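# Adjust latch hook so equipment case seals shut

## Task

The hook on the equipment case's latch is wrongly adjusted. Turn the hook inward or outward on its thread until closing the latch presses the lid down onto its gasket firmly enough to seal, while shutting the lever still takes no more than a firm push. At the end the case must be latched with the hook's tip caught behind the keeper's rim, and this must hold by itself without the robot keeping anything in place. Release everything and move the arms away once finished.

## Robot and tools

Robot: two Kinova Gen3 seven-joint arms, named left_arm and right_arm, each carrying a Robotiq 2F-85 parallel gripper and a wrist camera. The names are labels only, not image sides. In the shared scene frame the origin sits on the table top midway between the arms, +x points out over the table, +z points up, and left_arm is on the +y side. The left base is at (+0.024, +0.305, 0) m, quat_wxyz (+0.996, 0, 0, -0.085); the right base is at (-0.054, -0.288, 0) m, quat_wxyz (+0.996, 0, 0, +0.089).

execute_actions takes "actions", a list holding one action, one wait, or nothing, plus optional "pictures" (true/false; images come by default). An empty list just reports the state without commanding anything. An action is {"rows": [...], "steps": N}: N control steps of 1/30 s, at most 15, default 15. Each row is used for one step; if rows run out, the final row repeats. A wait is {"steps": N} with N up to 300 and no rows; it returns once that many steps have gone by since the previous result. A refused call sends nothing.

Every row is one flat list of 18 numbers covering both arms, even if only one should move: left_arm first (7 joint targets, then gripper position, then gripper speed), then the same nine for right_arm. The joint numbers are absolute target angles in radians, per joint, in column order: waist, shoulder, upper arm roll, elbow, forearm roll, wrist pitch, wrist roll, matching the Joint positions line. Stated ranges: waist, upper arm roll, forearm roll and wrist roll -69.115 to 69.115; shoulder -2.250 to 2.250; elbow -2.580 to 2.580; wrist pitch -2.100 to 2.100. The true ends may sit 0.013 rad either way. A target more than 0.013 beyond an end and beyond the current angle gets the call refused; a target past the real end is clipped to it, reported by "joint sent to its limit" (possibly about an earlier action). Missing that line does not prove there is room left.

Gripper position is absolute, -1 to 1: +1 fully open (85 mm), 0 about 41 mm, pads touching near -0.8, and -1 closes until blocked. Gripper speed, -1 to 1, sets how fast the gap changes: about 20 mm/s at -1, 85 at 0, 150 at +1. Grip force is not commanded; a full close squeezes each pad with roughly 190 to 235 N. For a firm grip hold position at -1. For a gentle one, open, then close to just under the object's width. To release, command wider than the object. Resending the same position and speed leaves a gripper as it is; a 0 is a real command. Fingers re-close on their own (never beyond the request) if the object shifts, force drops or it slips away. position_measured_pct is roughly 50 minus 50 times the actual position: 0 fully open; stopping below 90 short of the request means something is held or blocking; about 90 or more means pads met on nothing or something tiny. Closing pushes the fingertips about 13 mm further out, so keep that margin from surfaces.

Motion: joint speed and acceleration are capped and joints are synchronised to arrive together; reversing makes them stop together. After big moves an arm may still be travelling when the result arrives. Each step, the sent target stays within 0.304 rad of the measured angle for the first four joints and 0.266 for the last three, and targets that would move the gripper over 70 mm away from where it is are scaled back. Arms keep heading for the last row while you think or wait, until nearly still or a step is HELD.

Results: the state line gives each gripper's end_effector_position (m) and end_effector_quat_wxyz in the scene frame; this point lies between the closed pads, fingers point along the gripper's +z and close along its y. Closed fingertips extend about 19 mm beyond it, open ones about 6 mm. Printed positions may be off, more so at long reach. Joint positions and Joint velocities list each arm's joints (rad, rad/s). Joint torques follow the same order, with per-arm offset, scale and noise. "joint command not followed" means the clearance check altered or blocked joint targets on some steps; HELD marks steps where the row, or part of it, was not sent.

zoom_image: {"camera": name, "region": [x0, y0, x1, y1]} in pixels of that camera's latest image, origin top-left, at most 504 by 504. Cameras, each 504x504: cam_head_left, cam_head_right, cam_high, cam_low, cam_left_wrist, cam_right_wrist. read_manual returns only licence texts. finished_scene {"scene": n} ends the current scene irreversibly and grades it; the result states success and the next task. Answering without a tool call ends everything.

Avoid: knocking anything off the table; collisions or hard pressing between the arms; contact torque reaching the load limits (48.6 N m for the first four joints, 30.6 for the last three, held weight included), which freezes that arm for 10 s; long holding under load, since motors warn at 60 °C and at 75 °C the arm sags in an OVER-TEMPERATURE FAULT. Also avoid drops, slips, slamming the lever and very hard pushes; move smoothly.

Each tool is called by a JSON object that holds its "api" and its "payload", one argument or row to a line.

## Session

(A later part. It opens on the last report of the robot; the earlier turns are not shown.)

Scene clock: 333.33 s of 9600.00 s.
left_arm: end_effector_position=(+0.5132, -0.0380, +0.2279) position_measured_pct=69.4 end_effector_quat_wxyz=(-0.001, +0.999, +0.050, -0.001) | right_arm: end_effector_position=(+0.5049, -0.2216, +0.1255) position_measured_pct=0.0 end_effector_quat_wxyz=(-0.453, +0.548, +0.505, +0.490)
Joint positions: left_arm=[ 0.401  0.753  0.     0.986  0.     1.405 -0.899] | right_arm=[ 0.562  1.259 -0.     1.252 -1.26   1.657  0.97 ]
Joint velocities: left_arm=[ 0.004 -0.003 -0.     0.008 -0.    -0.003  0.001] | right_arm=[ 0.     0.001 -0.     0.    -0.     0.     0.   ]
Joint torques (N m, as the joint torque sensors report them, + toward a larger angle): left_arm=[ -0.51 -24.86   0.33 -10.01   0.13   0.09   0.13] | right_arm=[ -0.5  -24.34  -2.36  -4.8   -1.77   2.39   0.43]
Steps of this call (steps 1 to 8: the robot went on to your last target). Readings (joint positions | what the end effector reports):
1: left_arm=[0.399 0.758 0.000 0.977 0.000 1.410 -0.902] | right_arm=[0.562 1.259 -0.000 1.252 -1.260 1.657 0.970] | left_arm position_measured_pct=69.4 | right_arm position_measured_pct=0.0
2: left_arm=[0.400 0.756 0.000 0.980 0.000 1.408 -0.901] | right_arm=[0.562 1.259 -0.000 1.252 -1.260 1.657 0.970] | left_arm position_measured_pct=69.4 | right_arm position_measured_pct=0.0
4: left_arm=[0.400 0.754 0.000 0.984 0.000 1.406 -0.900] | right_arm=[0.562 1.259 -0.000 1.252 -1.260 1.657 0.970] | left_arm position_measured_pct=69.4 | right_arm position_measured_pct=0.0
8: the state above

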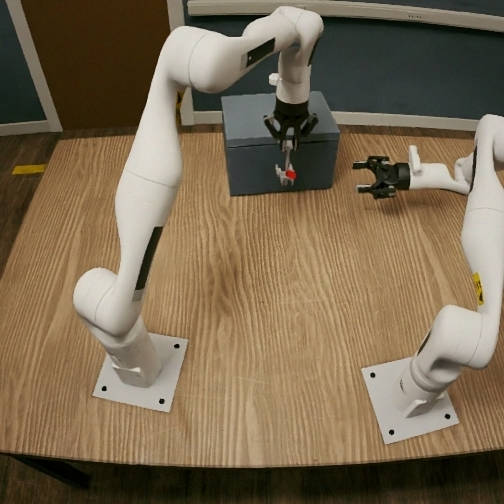

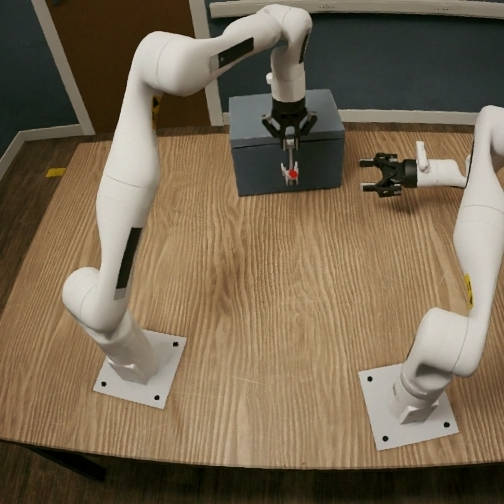

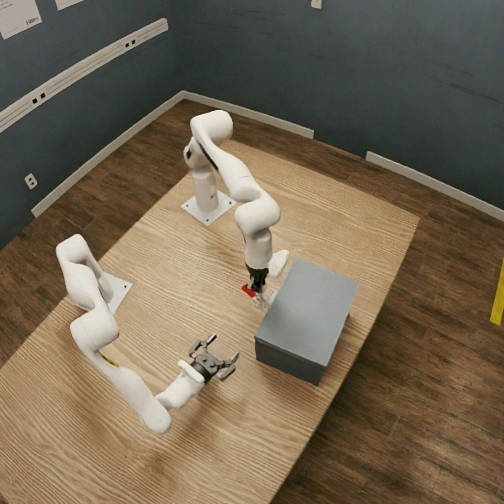

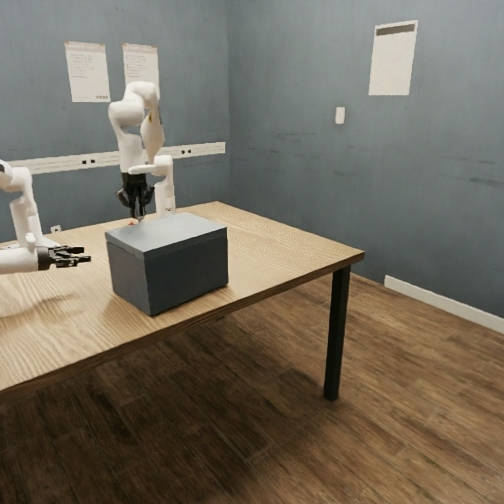

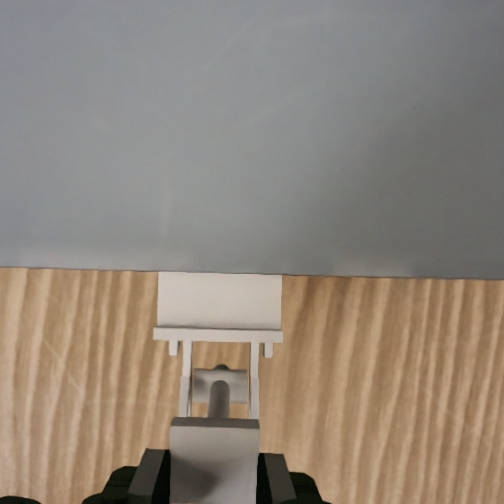

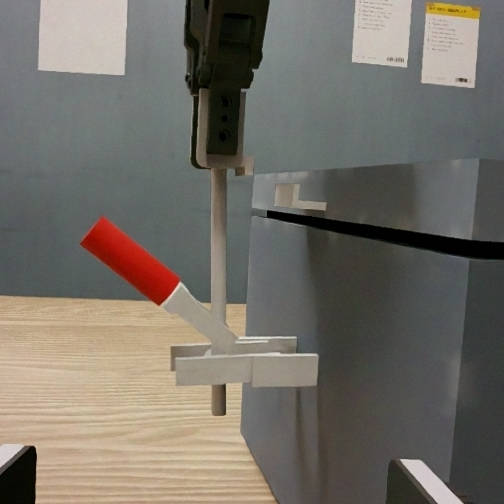

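{"api": "execute_actions", "payload": {
  "actions": [
    {"rows": [[0.4011,0.7502,0,0.9908,0,1.4006,-0.8994,-0.5,-0.5,0.5616,1.259,0,1.252,-1.26,1.657,0.97,1,0]], "steps": 10}
  ],
  "pictures": false
}}

{"api": "execute_actions", "payload": {
  "actions": [
    {"rows": [[0.4011,0.7502,0,0.9908,0,1.4006,0.6714,-0.5,-0.5,0.5616,1.259,0,1.252,-1.26,1.657,0.97,1,0]], "steps": 15}
  ],
  "pictures": false
}}

{"api": "execute_actions", "payload": {
  "actions": [
    {"steps": 40}
  ]
}}

Scene clock: 371.43 s of 9600.00 s.
left_arm: end_effector_position=(+0.5135, -0.0379, +0.2279) position_measured_pct=71.0 end_effector_quat_wxyz=(+0.000, +0.999, +0.050, +0.000) | right_arm: end_effector_position=(+0.5049, -0.2216, +0.1255) position_measured_pct=0.0 end_effector_quat_wxyz=(-0.453, +0.548, +0.505, +0.490)
Joint positions: left_arm=[ 0.401  0.751 -0.     0.99  -0.     1.4   -0.899] | right_arm=[ 0.562  1.259 -0.     1.252 -1.26   1.657  0.97 ]
Joint velocities: left_arm=[-0.     0.     0.002  0.002 -0.    -0.002  0.001] | right_arm=[ 0.002 -0.001 -0.     0.     0.    -0.     0.   ]
Joint torques (N m, as the joint torque sensors report them, + toward a larger angle): left_arm=[ -0.44 -23.27   0.71  -8.37   0.46   0.29   0.43] | right_arm=[ -0.09 -23.7   -2.41  -4.95  -2.05   2.52   0.3 ]
Steps of this call (steps 1 to 30: the robot went on to your last target; steps 31 to 1133: nothing new was sent; steps 1134 to 1143: all 10 steps of this action). Readings (joint positions | what the end effector reports):
1134: left_arm=[0.401 0.753 0.000 0.987 0.000 1.404 -0.899] | right_arm=[0.562 1.259 -0.000 1.252 -1.260 1.657 0.970] | left_arm position_measured_pct=69.4 | right_arm position_measured_pct=0.0
1135: left_arm=[0.401 0.752 -0.000 0.988 -0.000 1.403 -0.899] | right_arm=[0.562 1.259 -0.000 1.252 -1.260 1.657 0.970] | left_arm position_measured_pct=69.8 | right_arm position_measured_pct=0.0
1137: left_arm=[0.401 0.751 -0.000 0.989 -0.000 1.401 -0.899] | right_arm=[0.562 1.259 -0.000 1.252 -1.260 1.657 0.970] | left_arm position_measured_pct=71.0 | right_arm position_measured_pct=0.0
1141: left_arm=[0.401 0.751 -0.000 0.990 -0.000 1.400 -0.899] | right_arm=[0.562 1.259 -0.000 1.252 -1.260 1.657 0.970] | left_arm position_measured_pct=71.0 | right_arm position_measured_pct=0.0
1143: the state above

Scene clock: 371.93 s of 9600.00 s.
left_arm: end_effector_position=(+0.5137, -0.0390, +0.2280) position_measured_pct=71.0 end_effector_quat_wxyz=(+0.001, +0.954, +0.298, +0.001) | right_arm: end_effector_position=(+0.5049, -0.2216, +0.1255) position_measured_pct=0.0 end_effector_quat_wxyz=(-0.453, +0.548, +0.505, +0.490)
Joint positions: left_arm=[ 0.401  0.751  0.     0.99   0.001  1.398 -0.394] | right_arm=[ 0.562  1.259 -0.     1.252 -1.26   1.657  0.97 ]
Joint velocities: left_arm=[ 0.001  0.003  0.001 -0.003  0.001 -0.006  1.217] | right_arm=[-0.002  0.     0.    -0.     0.     0.    -0.   ]
Joint torques (N m, as the joint torque sensors report them, + toward a larger angle): left_arm=[ -0.81 -23.52   0.19  -7.7    0.18   0.83   0.13] | right_arm=[ -0.77 -23.93  -2.28  -4.47  -1.77   2.37   0.09]
Steps of this call (steps 1 to 15: all 15 steps of this action). Readings (joint positions | what the end effector reports):
1: left_arm=[0.401 0.751 -0.000 0.990 -0.000 1.400 -0.898] | right_arm=[0.562 1.259 -0.000 1.252 -1.260 1.657 0.970] | left_arm position_measured_pct=71.0 | right_arm position_measured_pct=0.0
2: left_arm=[0.401 0.751 -0.000 0.990 -0.000 1.400 -0.889] | right_arm=[0.562 1.259 -0.000 1.252 -1.260 1.657 0.970] | left_arm position_measured_pct=71.0 | right_arm position_measured_pct=0.0
4: left_arm=[0.401 0.751 -0.000 0.990 -0.000 1.400 -0.838] | right_arm=[0.562 1.259 -0.000 1.252 -1.260 1.657 0.970] | left_arm position_measured_pct=71.0 | right_arm position_measured_pct=0.0
8: left_arm=[0.401 0.751 0.000 0.990 0.000 1.399 -0.678] | right_arm=[0.562 1.259 -0.000 1.252 -1.260 1.657 0.970] | left_arm position_measured_pct=71.0 | right_arm position_measured_pct=0.0
15: the state above

Scene clock: 373.27 s of 9600.00 s.
left_arm: end_effector_position=(+0.5148, -0.0394, +0.2282) position_measured_pct=71.0 end_effector_quat_wxyz=(+0.003, +0.671, +0.742, +0.000) | right_arm: end_effector_position=(+0.5049, -0.2216, +0.1255) position_measured_pct=0.0 end_effector_quat_wxyz=(-0.453, +0.548, +0.505, +0.490)
Joint positions: left_arm=[0.401 0.751 0.    0.988 0.    1.396 0.671] | right_arm=[ 0.562  1.259 -0.     1.252 -1.26   1.657  0.97 ]
Joint velocities: left_arm=[-0.     0.     0.001  0.     0.    -0.001  0.   ] | right_arm=[-0.     0.001  0.     0.    -0.     0.     0.   ]
Joint torques (N m, as the joint torque sensors report them, + toward a larger angle): left_arm=[ -0.39 -23.53  -0.16  -6.97   0.33   1.84  -0.07] | right_arm=[ -0.04 -23.76  -2.43  -5.11  -1.95   2.63   0.3 ]
Steps of this call (steps 1 to 40: the robot went on to your last target). Readings (joint positions | what the end effector reports):
1: left_arm=[0.401 0.751 0.000 0.990 0.001 1.398 -0.353] | right_arm=[0.562 1.259 -0.000 1.252 -1.260 1.657 0.970] | left_arm position_measured_pct=71.0 | right_arm position_measured_pct=0.0
2: left_arm=[0.401 0.751 0.000 0.990 0.001 1.398 -0.312] | right_arm=[0.562 1.259 -0.000 1.252 -1.260 1.657 0.970] | left_arm position_measured_pct=71.0 | right_arm position_measured_pct=0.0
4: left_arm=[0.401 0.751 0.000 0.989 0.001 1.397 -0.231] | right_arm=[0.562 1.259 -0.000 1.252 -1.260 1.657 0.970] | left_arm position_measured_pct=71.0 | right_arm position_measured_pct=0.0
8: left_arm=[0.401 0.751 0.000 0.989 0.000 1.397 -0.068] | right_arm=[0.562 1.259 -0.000 1.252 -1.260 1.657 0.970] | left_arm position_measured_pct=71.0 | right_arm position_measured_pct=0.0
40: the state above

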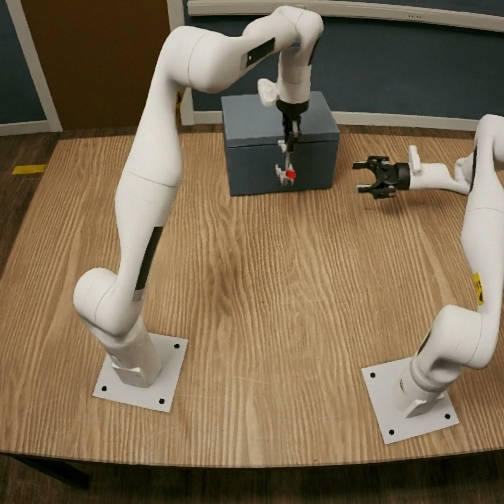

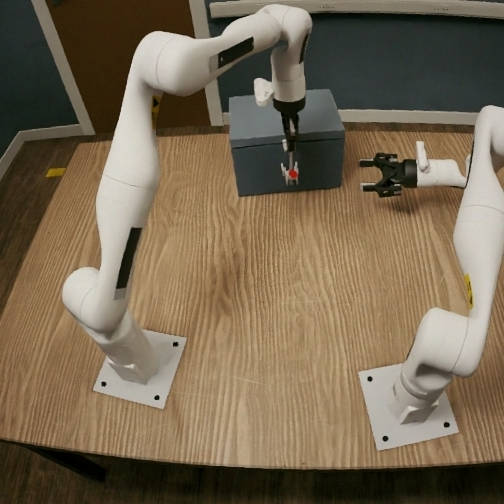

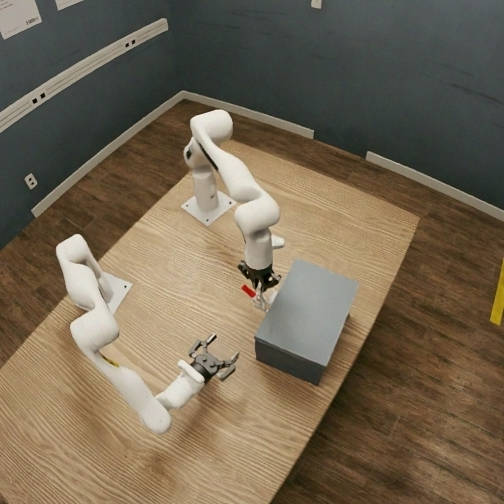

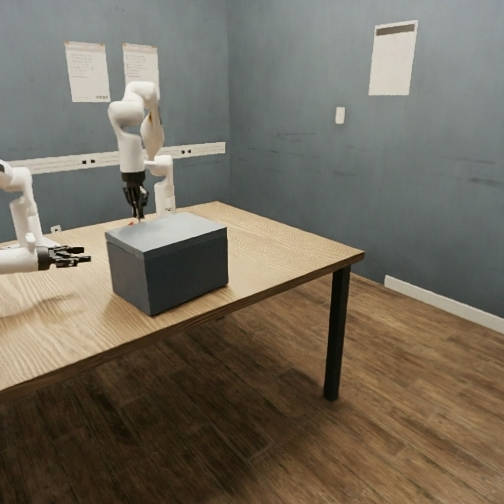

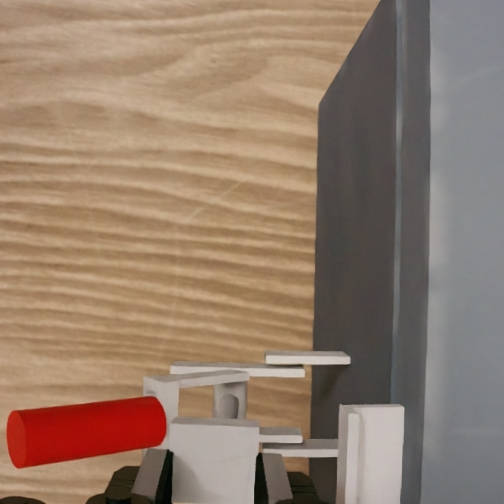

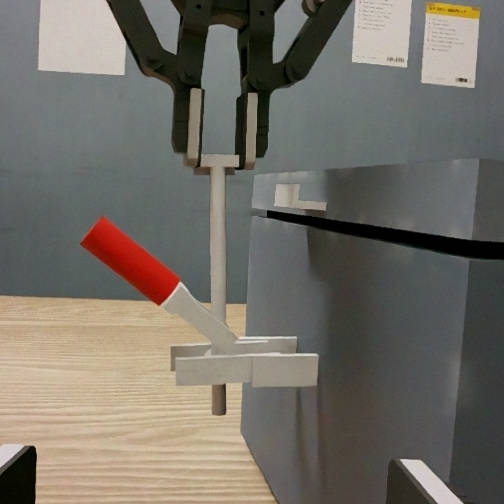

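{"api": "execute_actions", "payload": {
  "actions": [
    {"rows": [[0.4011,0.7502,0,0.9908,0,1.4006,0.6714,-0.29,-0.5,0.5616,1.259,0,1.252,-1.26,1.657,0.97,1,0]], "steps": 15}
  ]
}}

{"api": "zoom_image", "payload": {
  "camera": "cam_right_wrist",
  "region": [150, 80, 330, 240]
}}

Scene clock: 411.43 s of 9600.00 s.
left_arm: end_effector_position=(+0.5130, -0.0379, +0.2280) position_measured_pct=64.3 end_effector_quat_wxyz=(-0.000, +0.671, +0.742, -0.000) | right_arm: end_effector_position=(+0.5049, -0.2216, +0.1255) position_measured_pct=0.0 end_effector_quat_wxyz=(-0.453, +0.548, +0.505, +0.490)
Joint positions: left_arm=[0.401 0.75  0.    0.991 0.    1.401 0.671] | right_arm=[ 0.562  1.259 -0.     1.252 -1.26   1.657  0.97 ]
Joint velocities: left_arm=[-0.     0.001 -0.001  0.    -0.     0.     0.001] | right_arm=[-0.     0.001 -0.     0.    -0.    -0.    -0.   ]
Joint torques (N m, as the joint torque sensors report them, + toward a larger angle): left_arm=[ -0.63 -23.11   0.44  -8.59   0.34  -0.44  -0.17] | right_arm=[ -0.28 -23.86  -2.03  -4.82  -1.79   2.33   0.31]
Steps of this call (steps 1 to 15: the robot went on to your last target; steps 16 to 1130: nothing new was sent; steps 1131 to 1145: all 15 steps of this action). Readings (joint positions | what the end effector reports):
1131: left_arm=[0.401 0.751 0.000 0.988 0.000 1.396 0.671] | right_arm=[0.562 1.259 -0.000 1.252 -1.260 1.657 0.970] | left_arm position_measured_pct=71.0 | right_arm position_measured_pct=0.0
1132: left_arm=[0.401 0.751 0.000 0.988 0.000 1.396 0.671] | right_arm=[0.562 1.259 -0.000 1.252 -1.260 1.657 0.970] | left_arm position_measured_pct=71.0 | right_arm position_measured_pct=0.0
1134: left_arm=[0.402 0.751 0.000 0.989 0.000 1.398 0.671] | right_arm=[0.562 1.259 -0.000 1.252 -1.260 1.657 0.970] | left_arm position_measured_pct=68.3 | right_arm position_measured_pct=0.0
1138: left_arm=[0.401 0.750 0.000 0.991 -0.000 1.401 0.671] | right_arm=[0.562 1.259 -0.000 1.252 -1.260 1.657 0.970] | left_arm position_measured_pct=64.7 | right_arm position_measured_pct=0.0
1145: the state above

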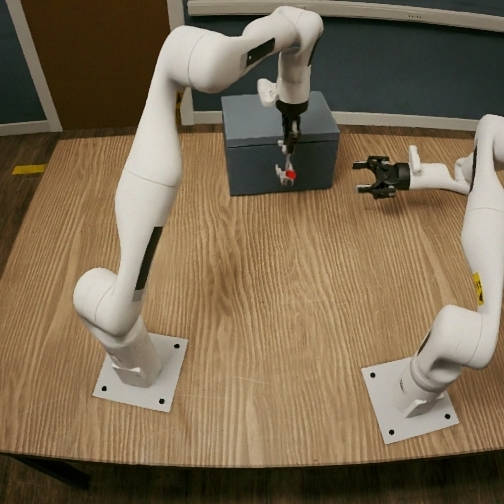

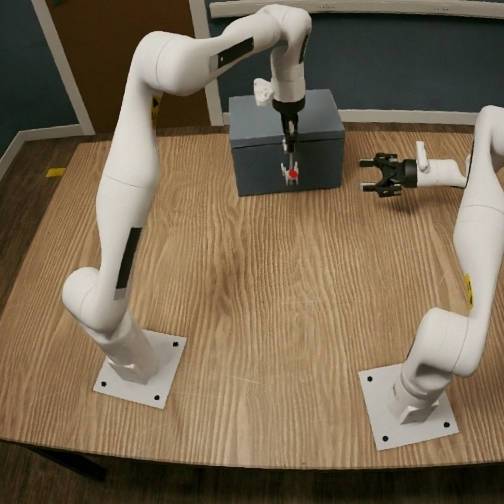

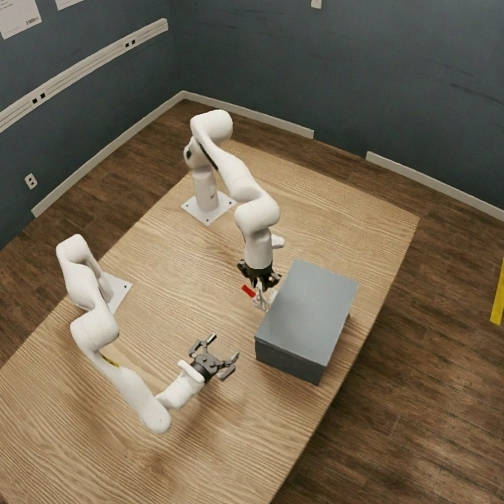

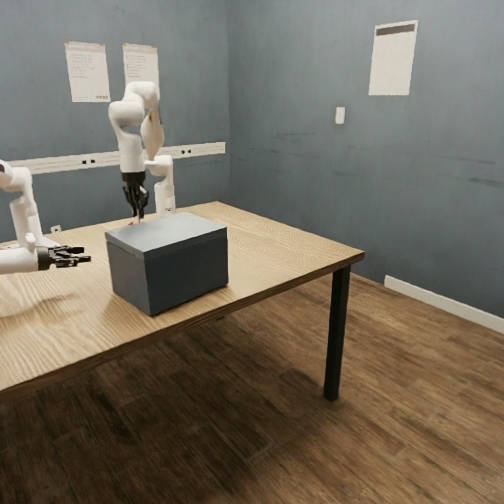

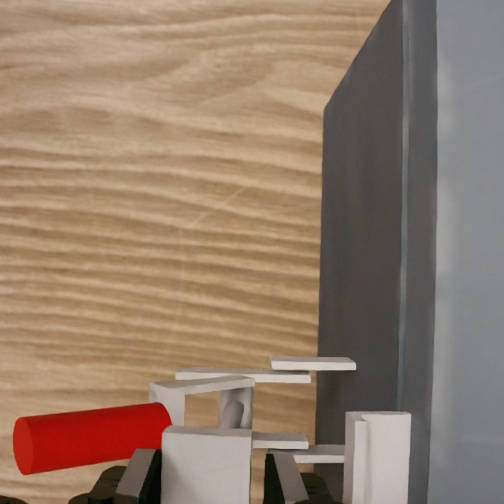

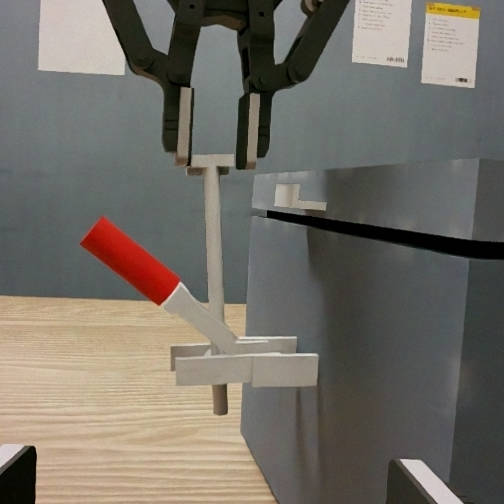

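Region (150, 80, 330, 240) of cam_right_wrist's 504x504 image, scaled by 2.800.

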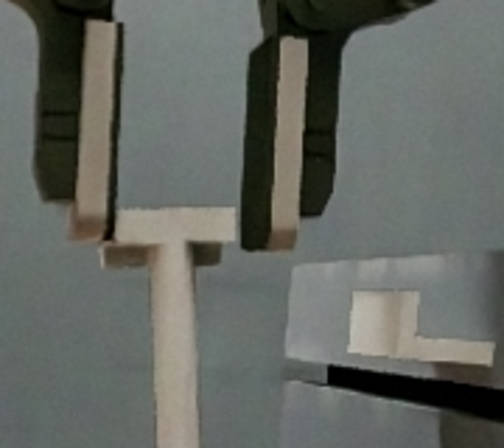

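{"api": "execute_actions", "payload": {
  "actions": [
    {"rows": [[0.3985,0.7559,0,0.98,0,1.4057,0.6688,-0.29,-0.5,0.5616,1.259,0,1.252,-1.26,1.657,0.97,1,0],[0.3985,0.7559,0,0.98,0,1.4057,0.6688,-0.29,-0.5,0.5616,1.259,0,1.252,-1.26,1.657,0.97,1,0],[0.3985,0.7559,0,0.98,0,1.4057,0.6688,-0.29,-0.5,0.5616,1.259,0,1.252,-1.26,1.657,0.97,1,0],[0.3985,0.7559,0,0.98,0,1.4057,0.6688,-0.29,-0.5,0.5616,1.259,0,1.252,-1.26,1.657,0.97,1,0],[0.3985,0.7559,0,0.98,0,1.4057,0.6688,-0.29,-0.5,0.5616,1.259,0,1.252,-1.26,1.657,0.97,1,0],[0.3985,0.7559,0,0.98,0,1.4057,0.6688,-0.5,-0.5,0.5616,1.259,0,1.252,-1.26,1.657,0.97,1,0]], "steps": 15}
  ],
  "pictures": false
}}

{"api": "execute_actions", "payload": {
  "actions": [
    {"rows": [[0.3985,0.7559,0,0.98,0,1.4057,2.2396,-0.5,-0.5,0.5616,1.259,0,1.252,-1.26,1.657,0.97,1,0]], "steps": 15}
  ],
  "pictures": false
}}

{"api": "execute_actions", "payload": {
  "actions": [
    {"steps": 38}
  ]
}}

Scene clock: 460.80 s of 9600.00 s.
left_arm: end_effector_position=(+0.5155, -0.0378, +0.2284) position_measured_pct=71.0 end_effector_quat_wxyz=(+0.000, +0.671, +0.742, -0.000) | right_arm: end_effector_position=(+0.5049, -0.2216, +0.1255) position_measured_pct=0.0 end_effector_quat_wxyz=(-0.453, +0.548, +0.505, +0.490)
Joint positions: left_arm=[0.399 0.755 0.    0.98  0.    1.406 0.669] | right_arm=[ 0.562  1.259 -0.     1.252 -1.26   1.657  0.97 ]
Joint velocities: left_arm=[-0.     0.     0.    -0.     0.001  0.001 -0.   ] | right_arm=[ 0.002 -0.    -0.001 -0.    -0.001  0.    -0.   ]
Joint torques (N m, as the joint torque sensors report them, + toward a larger angle): left_arm=[ -0.44 -22.74   0.35  -8.89   0.06  -0.44   0.08] | right_arm=[ -0.56 -24.13  -2.07  -4.63  -1.82   2.42   0.18]
Steps of this call (steps 1 to 15: the robot went on to your last target; steps 16 to 1466: nothing new was sent; steps 1467 to 1481: all 15 steps of this action). Readings (joint positions | what the end effector reports):
1467: left_arm=[0.401 0.751 0.000 0.990 0.000 1.401 0.671] | right_arm=[0.562 1.259 -0.000 1.252 -1.260 1.657 0.970] | left_arm position_measured_pct=64.3 | right_arm position_measured_pct=0.0
1468: left_arm=[0.400 0.753 0.000 0.987 0.000 1.402 0.671] | right_arm=[0.562 1.259 -0.000 1.252 -1.260 1.657 0.970] | left_arm position_measured_pct=64.3 | right_arm position_measured_pct=0.0
1470: left_arm=[0.399 0.754 -0.000 0.983 -0.000 1.404 0.670] | right_arm=[0.562 1.259 -0.000 1.252 -1.260 1.657 0.970] | left_arm position_measured_pct=64.3 | right_arm position_measured_pct=0.0
1474: left_arm=[0.399 0.755 -0.000 0.981 -0.000 1.405 0.669] | right_arm=[0.562 1.259 -0.000 1.252 -1.260 1.657 0.970] | left_arm position_measured_pct=65.9 | right_arm position_measured_pct=0.0
1481: the state above

Scene clock: 461.30 s of 9600.00 s.
left_arm: end_effector_position=(+0.5152, -0.0381, +0.2284) position_measured_pct=71.0 end_effector_quat_wxyz=(-0.000, +0.464, +0.886, -0.000) | right_arm: end_effector_position=(+0.5049, -0.2216, +0.1255) position_measured_pct=0.0 end_effector_quat_wxyz=(-0.453, +0.548, +0.505, +0.490)
Joint positions: left_arm=[0.399 0.755 0.    0.98  0.001 1.406 1.175] | right_arm=[ 0.562  1.259 -0.     1.252 -1.26   1.657  0.97 ]
Joint velocities: left_arm=[ 0.001  0.    -0.     0.     0.001 -0.001  1.216] | right_arm=[ 0.001 -0.001 -0.001  0.     0.    -0.     0.   ]
Joint torques (N m, as the joint torque sensors report them, + toward a larger angle): left_arm=[ -0.81 -22.43  -0.65  -8.87  -0.08  -0.43   0.06] | right_arm=[ -0.28 -24.09  -2.17  -4.81  -1.89   2.3    0.34]
Steps of this call (steps 1 to 15: all 15 steps of this action). Readings (joint positions | what the end effector reports):
1: left_arm=[0.399 0.755 0.000 0.980 0.000 1.406 0.670] | right_arm=[0.562 1.259 -0.000 1.252 -1.260 1.657 0.970] | left_arm position_measured_pct=71.0 | right_arm position_measured_pct=0.0
2: left_arm=[0.399 0.755 0.000 0.980 0.000 1.406 0.679] | right_arm=[0.562 1.259 -0.000 1.252 -1.260 1.657 0.970] | left_arm position_measured_pct=71.0 | right_arm position_measured_pct=0.0
4: left_arm=[0.399 0.755 0.000 0.980 0.000 1.406 0.730] | right_arm=[0.562 1.259 -0.000 1.252 -1.260 1.657 0.970] | left_arm position_measured_pct=71.0 | right_arm position_measured_pct=0.0
8: left_arm=[0.399 0.755 0.000 0.980 0.000 1.406 0.890] | right_arm=[0.562 1.259 -0.000 1.252 -1.260 1.657 0.970] | left_arm position_measured_pct=71.0 | right_arm position_measured_pct=0.0
15: the state above

Scene clock: 462.57 s of 9600.00 s.
left_arm: end_effector_position=(+0.5158, -0.0387, +0.2286) position_measured_pct=71.0 end_effector_quat_wxyz=(+0.001, -0.050, +0.999, -0.001) | right_arm: end_effector_position=(+0.5049, -0.2216, +0.1255) position_measured_pct=0.0 end_effector_quat_wxyz=(-0.453, +0.548, +0.505, +0.490)
Joint positions: left_arm=[0.399 0.755 0.001 0.979 0.001 1.405 2.239] | right_arm=[ 0.562  1.259 -0.     1.252 -1.26   1.657  0.97 ]
Joint velocities: left_arm=[ 0.    -0.     0.    -0.     0.001 -0.     0.001] | right_arm=[-0.001 -0.001  0.    -0.    -0.001  0.     0.   ]
Joint torques (N m, as the joint torque sensors report them, + toward a larger angle): left_arm=[ -0.32 -22.67  -0.09  -8.58  -0.19   0.36   0.24] | right_arm=[ -0.2  -24.    -2.27  -4.79  -1.84   2.27   0.15]
Steps of this call (steps 1 to 38: the robot went on to your last target). Readings (joint positions | what the end effector reports):
1: left_arm=[0.399 0.755 0.000 0.980 0.001 1.406 1.215] | right_arm=[0.562 1.259 -0.000 1.252 -1.260 1.657 0.970] | left_arm position_measured_pct=71.0 | right_arm position_measured_pct=0.0
2: left_arm=[0.399 0.755 0.000 0.980 0.001 1.406 1.256] | right_arm=[0.562 1.259 -0.000 1.252 -1.260 1.657 0.970] | left_arm position_measured_pct=71.0 | right_arm position_measured_pct=0.0
4: left_arm=[0.399 0.755 0.001 0.980 0.001 1.406 1.337] | right_arm=[0.562 1.259 -0.000 1.252 -1.260 1.657 0.970] | left_arm position_measured_pct=71.0 | right_arm position_measured_pct=0.0
8: left_arm=[0.399 0.755 0.001 0.980 0.001 1.406 1.500] | right_arm=[0.562 1.259 -0.000 1.252 -1.260 1.657 0.970] | left_arm position_measured_pct=71.0 | right_arm position_measured_pct=0.0
38: the state above

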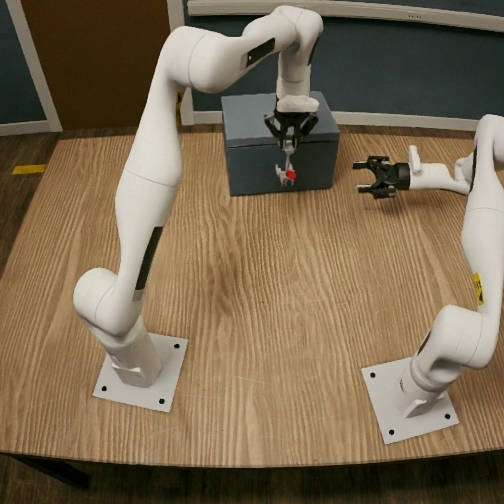

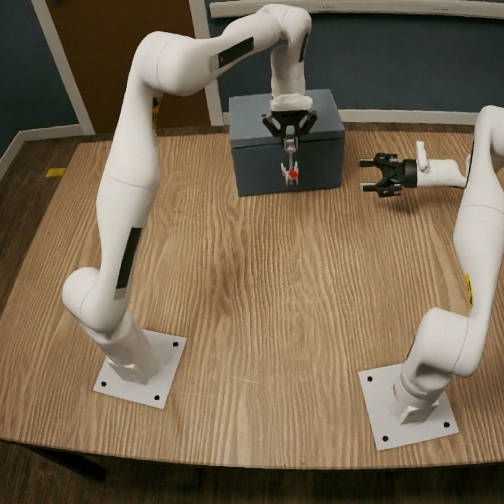

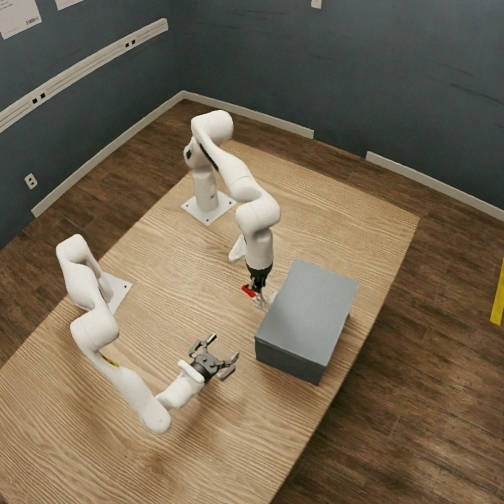

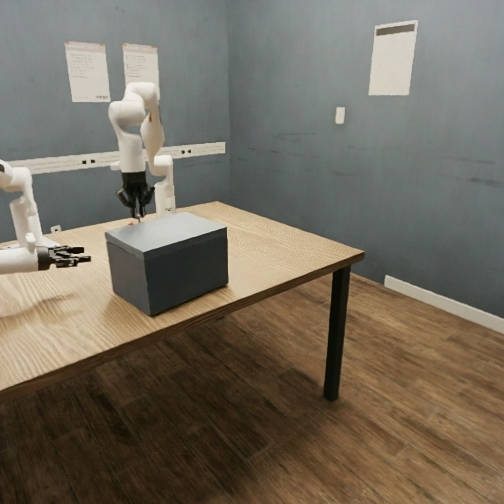

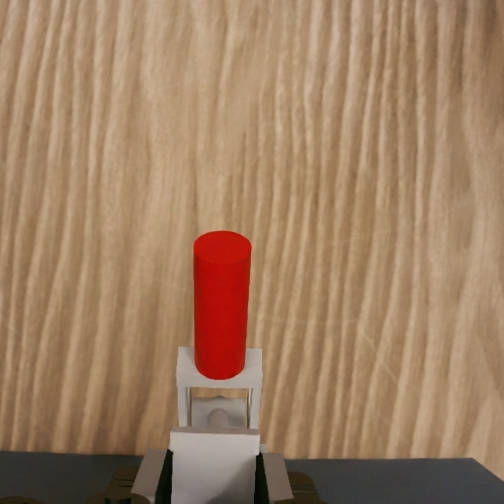

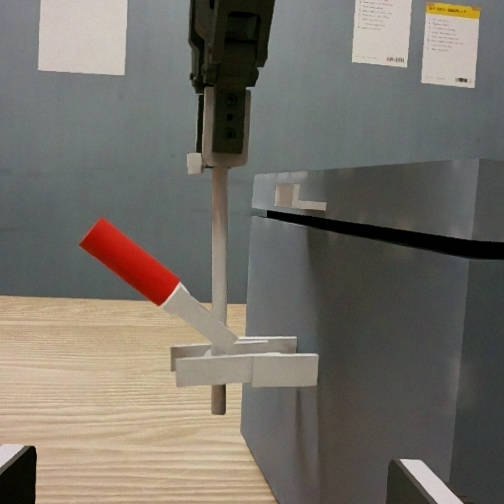

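{"api": "execute_actions", "payload": {
  "actions": [
    {"rows": [[0.3985,0.7559,0,0.98,0,1.4057,11.664,-0.5,-0.5,0.5616,1.259,0,1.252,-1.26,1.657,0.97,1,0]], "steps": 15}
  ],
  "pictures": false
}}

{"api": "execute_actions", "payload": {
  "actions": [
    {"steps": 228}
  ]
}}

{"api": "zoom_image", "payload": {
  "camera": "cam_right_wrist",
  "region": [160, 300, 330, 430]
}}

Scene clock: 475.97 s of 9600.00 s.
left_arm: end_effector_position=(+0.5169, -0.0384, +0.2289) position_measured_pct=71.0 end_effector_quat_wxyz=(+0.001, -0.299, +0.954, -0.002) | right_arm: end_effector_position=(+0.5049, -0.2216, +0.1255) position_measured_pct=0.0 end_effector_quat_wxyz=(-0.453, +0.548, +0.505, +0.490)
Joint positions: left_arm=[0.398 0.755 0.    0.978 0.    1.403 2.745] | right_arm=[ 0.562  1.259 -0.     1.252 -1.26   1.657  0.97 ]
Joint velocities: left_arm=[-0.001 -0.     0.    -0.003 -0.001 -0.005  1.217] | right_arm=[ 0.001  0.001 -0.    -0.     0.001 -0.     0.   ]
Joint torques (N m, as the joint torque sensors report them, + toward a larger angle): left_arm=[  0.09 -22.39  -0.33  -7.03   0.26   1.18   0.3 ] | right_arm=[ -0.33 -23.89  -2.5   -4.51  -2.06   2.53   0.25]
Steps of this call (steps 1 to 15: the robot went on to your last target; steps 16 to 387: nothing new was sent; steps 388 to 402: all 15 steps of this action). Readings (joint positions | what the end effector reports):
388: left_arm=[0.399 0.755 0.001 0.979 0.001 1.405 2.241] | right_arm=[0.562 1.259 -0.000 1.252 -1.260 1.657 0.970] | left_arm position_measured_pct=71.0 | right_arm position_measured_pct=0.0
389: left_arm=[0.399 0.755 0.001 0.979 0.001 1.405 2.250] | right_arm=[0.562 1.259 -0.000 1.252 -1.260 1.657 0.970] | left_arm position_measured_pct=71.0 | right_arm position_measured_pct=0.0
391: left_arm=[0.399 0.755 0.001 0.979 0.001 1.404 2.301] | right_arm=[0.562 1.259 -0.000 1.252 -1.260 1.657 0.970] | left_arm position_measured_pct=71.0 | right_arm position_measured_pct=0.0
395: left_arm=[0.399 0.755 0.000 0.979 0.001 1.404 2.461] | right_arm=[0.562 1.259 -0.000 1.252 -1.260 1.657 0.970] | left_arm position_measured_pct=71.0 | right_arm position_measured_pct=0.0
402: the state above

Scene clock: 483.57 s of 9600.00 s.
left_arm: end_effector_position=(+0.5174, -0.0376, +0.2300) position_measured_pct=71.0 end_effector_quat_wxyz=(+0.001, +0.999, +0.051, +0.003) | right_arm: end_effector_position=(+0.5049, -0.2216, +0.1255) position_measured_pct=0.0 end_effector_quat_wxyz=(-0.453, +0.548, +0.505, +0.490)
Joint positions: left_arm=[ 0.398  0.754 -0.001  0.978 -0.001  1.404 11.664] | right_arm=[ 0.562  1.259 -0.     1.252 -1.26   1.657  0.97 ]
Joint velocities: left_arm=[ 0.     0.001 -0.001 -0.     0.     0.001  0.003] | right_arm=[-0.001 -0.    -0.001  0.     0.    -0.001 -0.   ]
Joint torques (N m, as the joint torque sensors report them, + toward a larger angle): left_arm=[  0.34 -21.56   0.8   -7.33   0.73   0.53   0.2 ] | right_arm=[ -0.34 -24.17  -2.49  -4.71  -1.79   2.32   0.24]
Steps of this call (steps 1 to 228: the robot went on to your last target). Readings (joint positions | what the end effector reports):
1: left_arm=[0.398 0.755 -0.000 0.978 0.000 1.403 2.786] | right_arm=[0.562 1.259 -0.000 1.252 -1.260 1.657 0.970] | left_arm position_measured_pct=71.0 | right_arm position_measured_pct=0.0
2: left_arm=[0.398 0.755 -0.000 0.978 0.000 1.403 2.827] | right_arm=[0.562 1.259 -0.000 1.252 -1.260 1.657 0.970] | left_arm position_measured_pct=71.0 | right_arm position_measured_pct=0.0
4: left_arm=[0.398 0.755 -0.000 0.978 0.000 1.403 2.908] | right_arm=[0.562 1.259 -0.000 1.252 -1.260 1.657 0.970] | left_arm position_measured_pct=71.0 | right_arm position_measured_pct=0.0
8: left_arm=[0.398 0.755 -0.000 0.978 -0.000 1.402 3.071] | right_arm=[0.562 1.259 -0.000 1.252 -1.260 1.657 0.970] | left_arm position_measured_pct=71.0 | right_arm position_measured_pct=0.0
228: the state above

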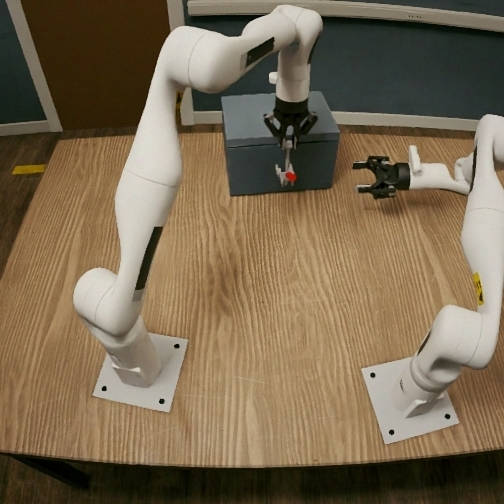

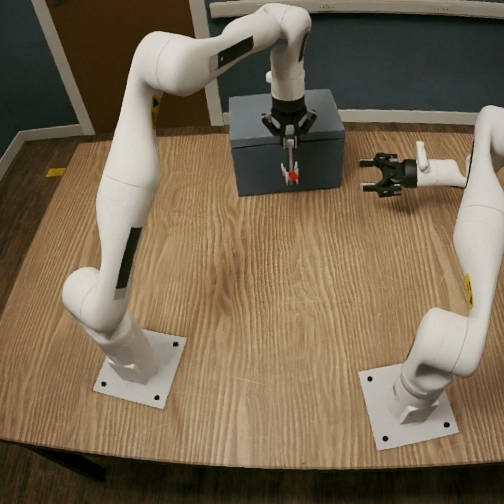

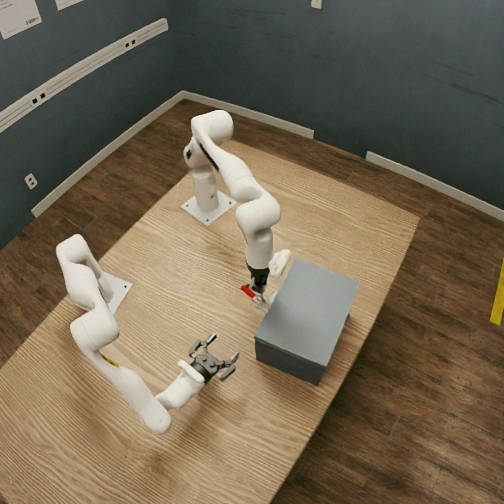

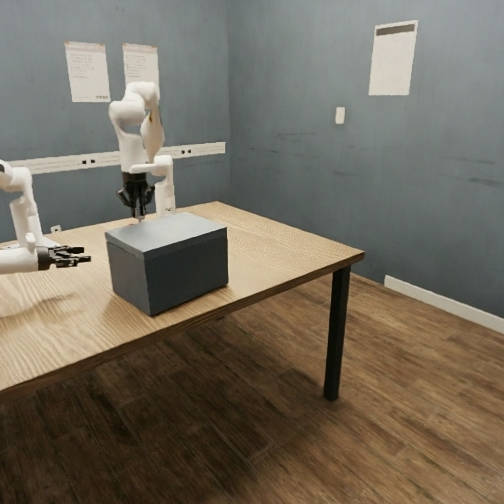

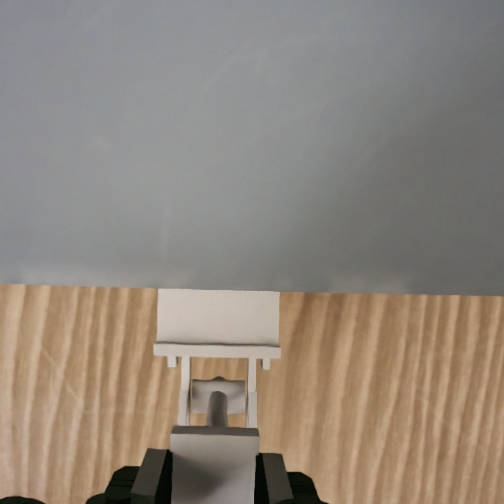

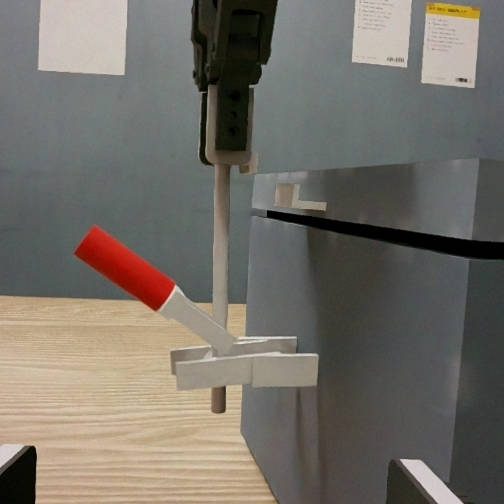

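Region (160, 300, 330, 430) of cam_right_wrist's 504x504 image, scaled by 2.965; it fills the top 385 rows of this view, and the rest is white.

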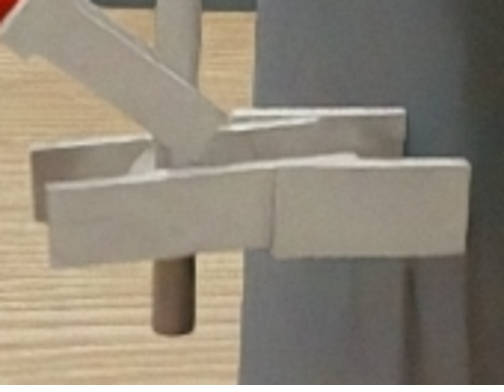

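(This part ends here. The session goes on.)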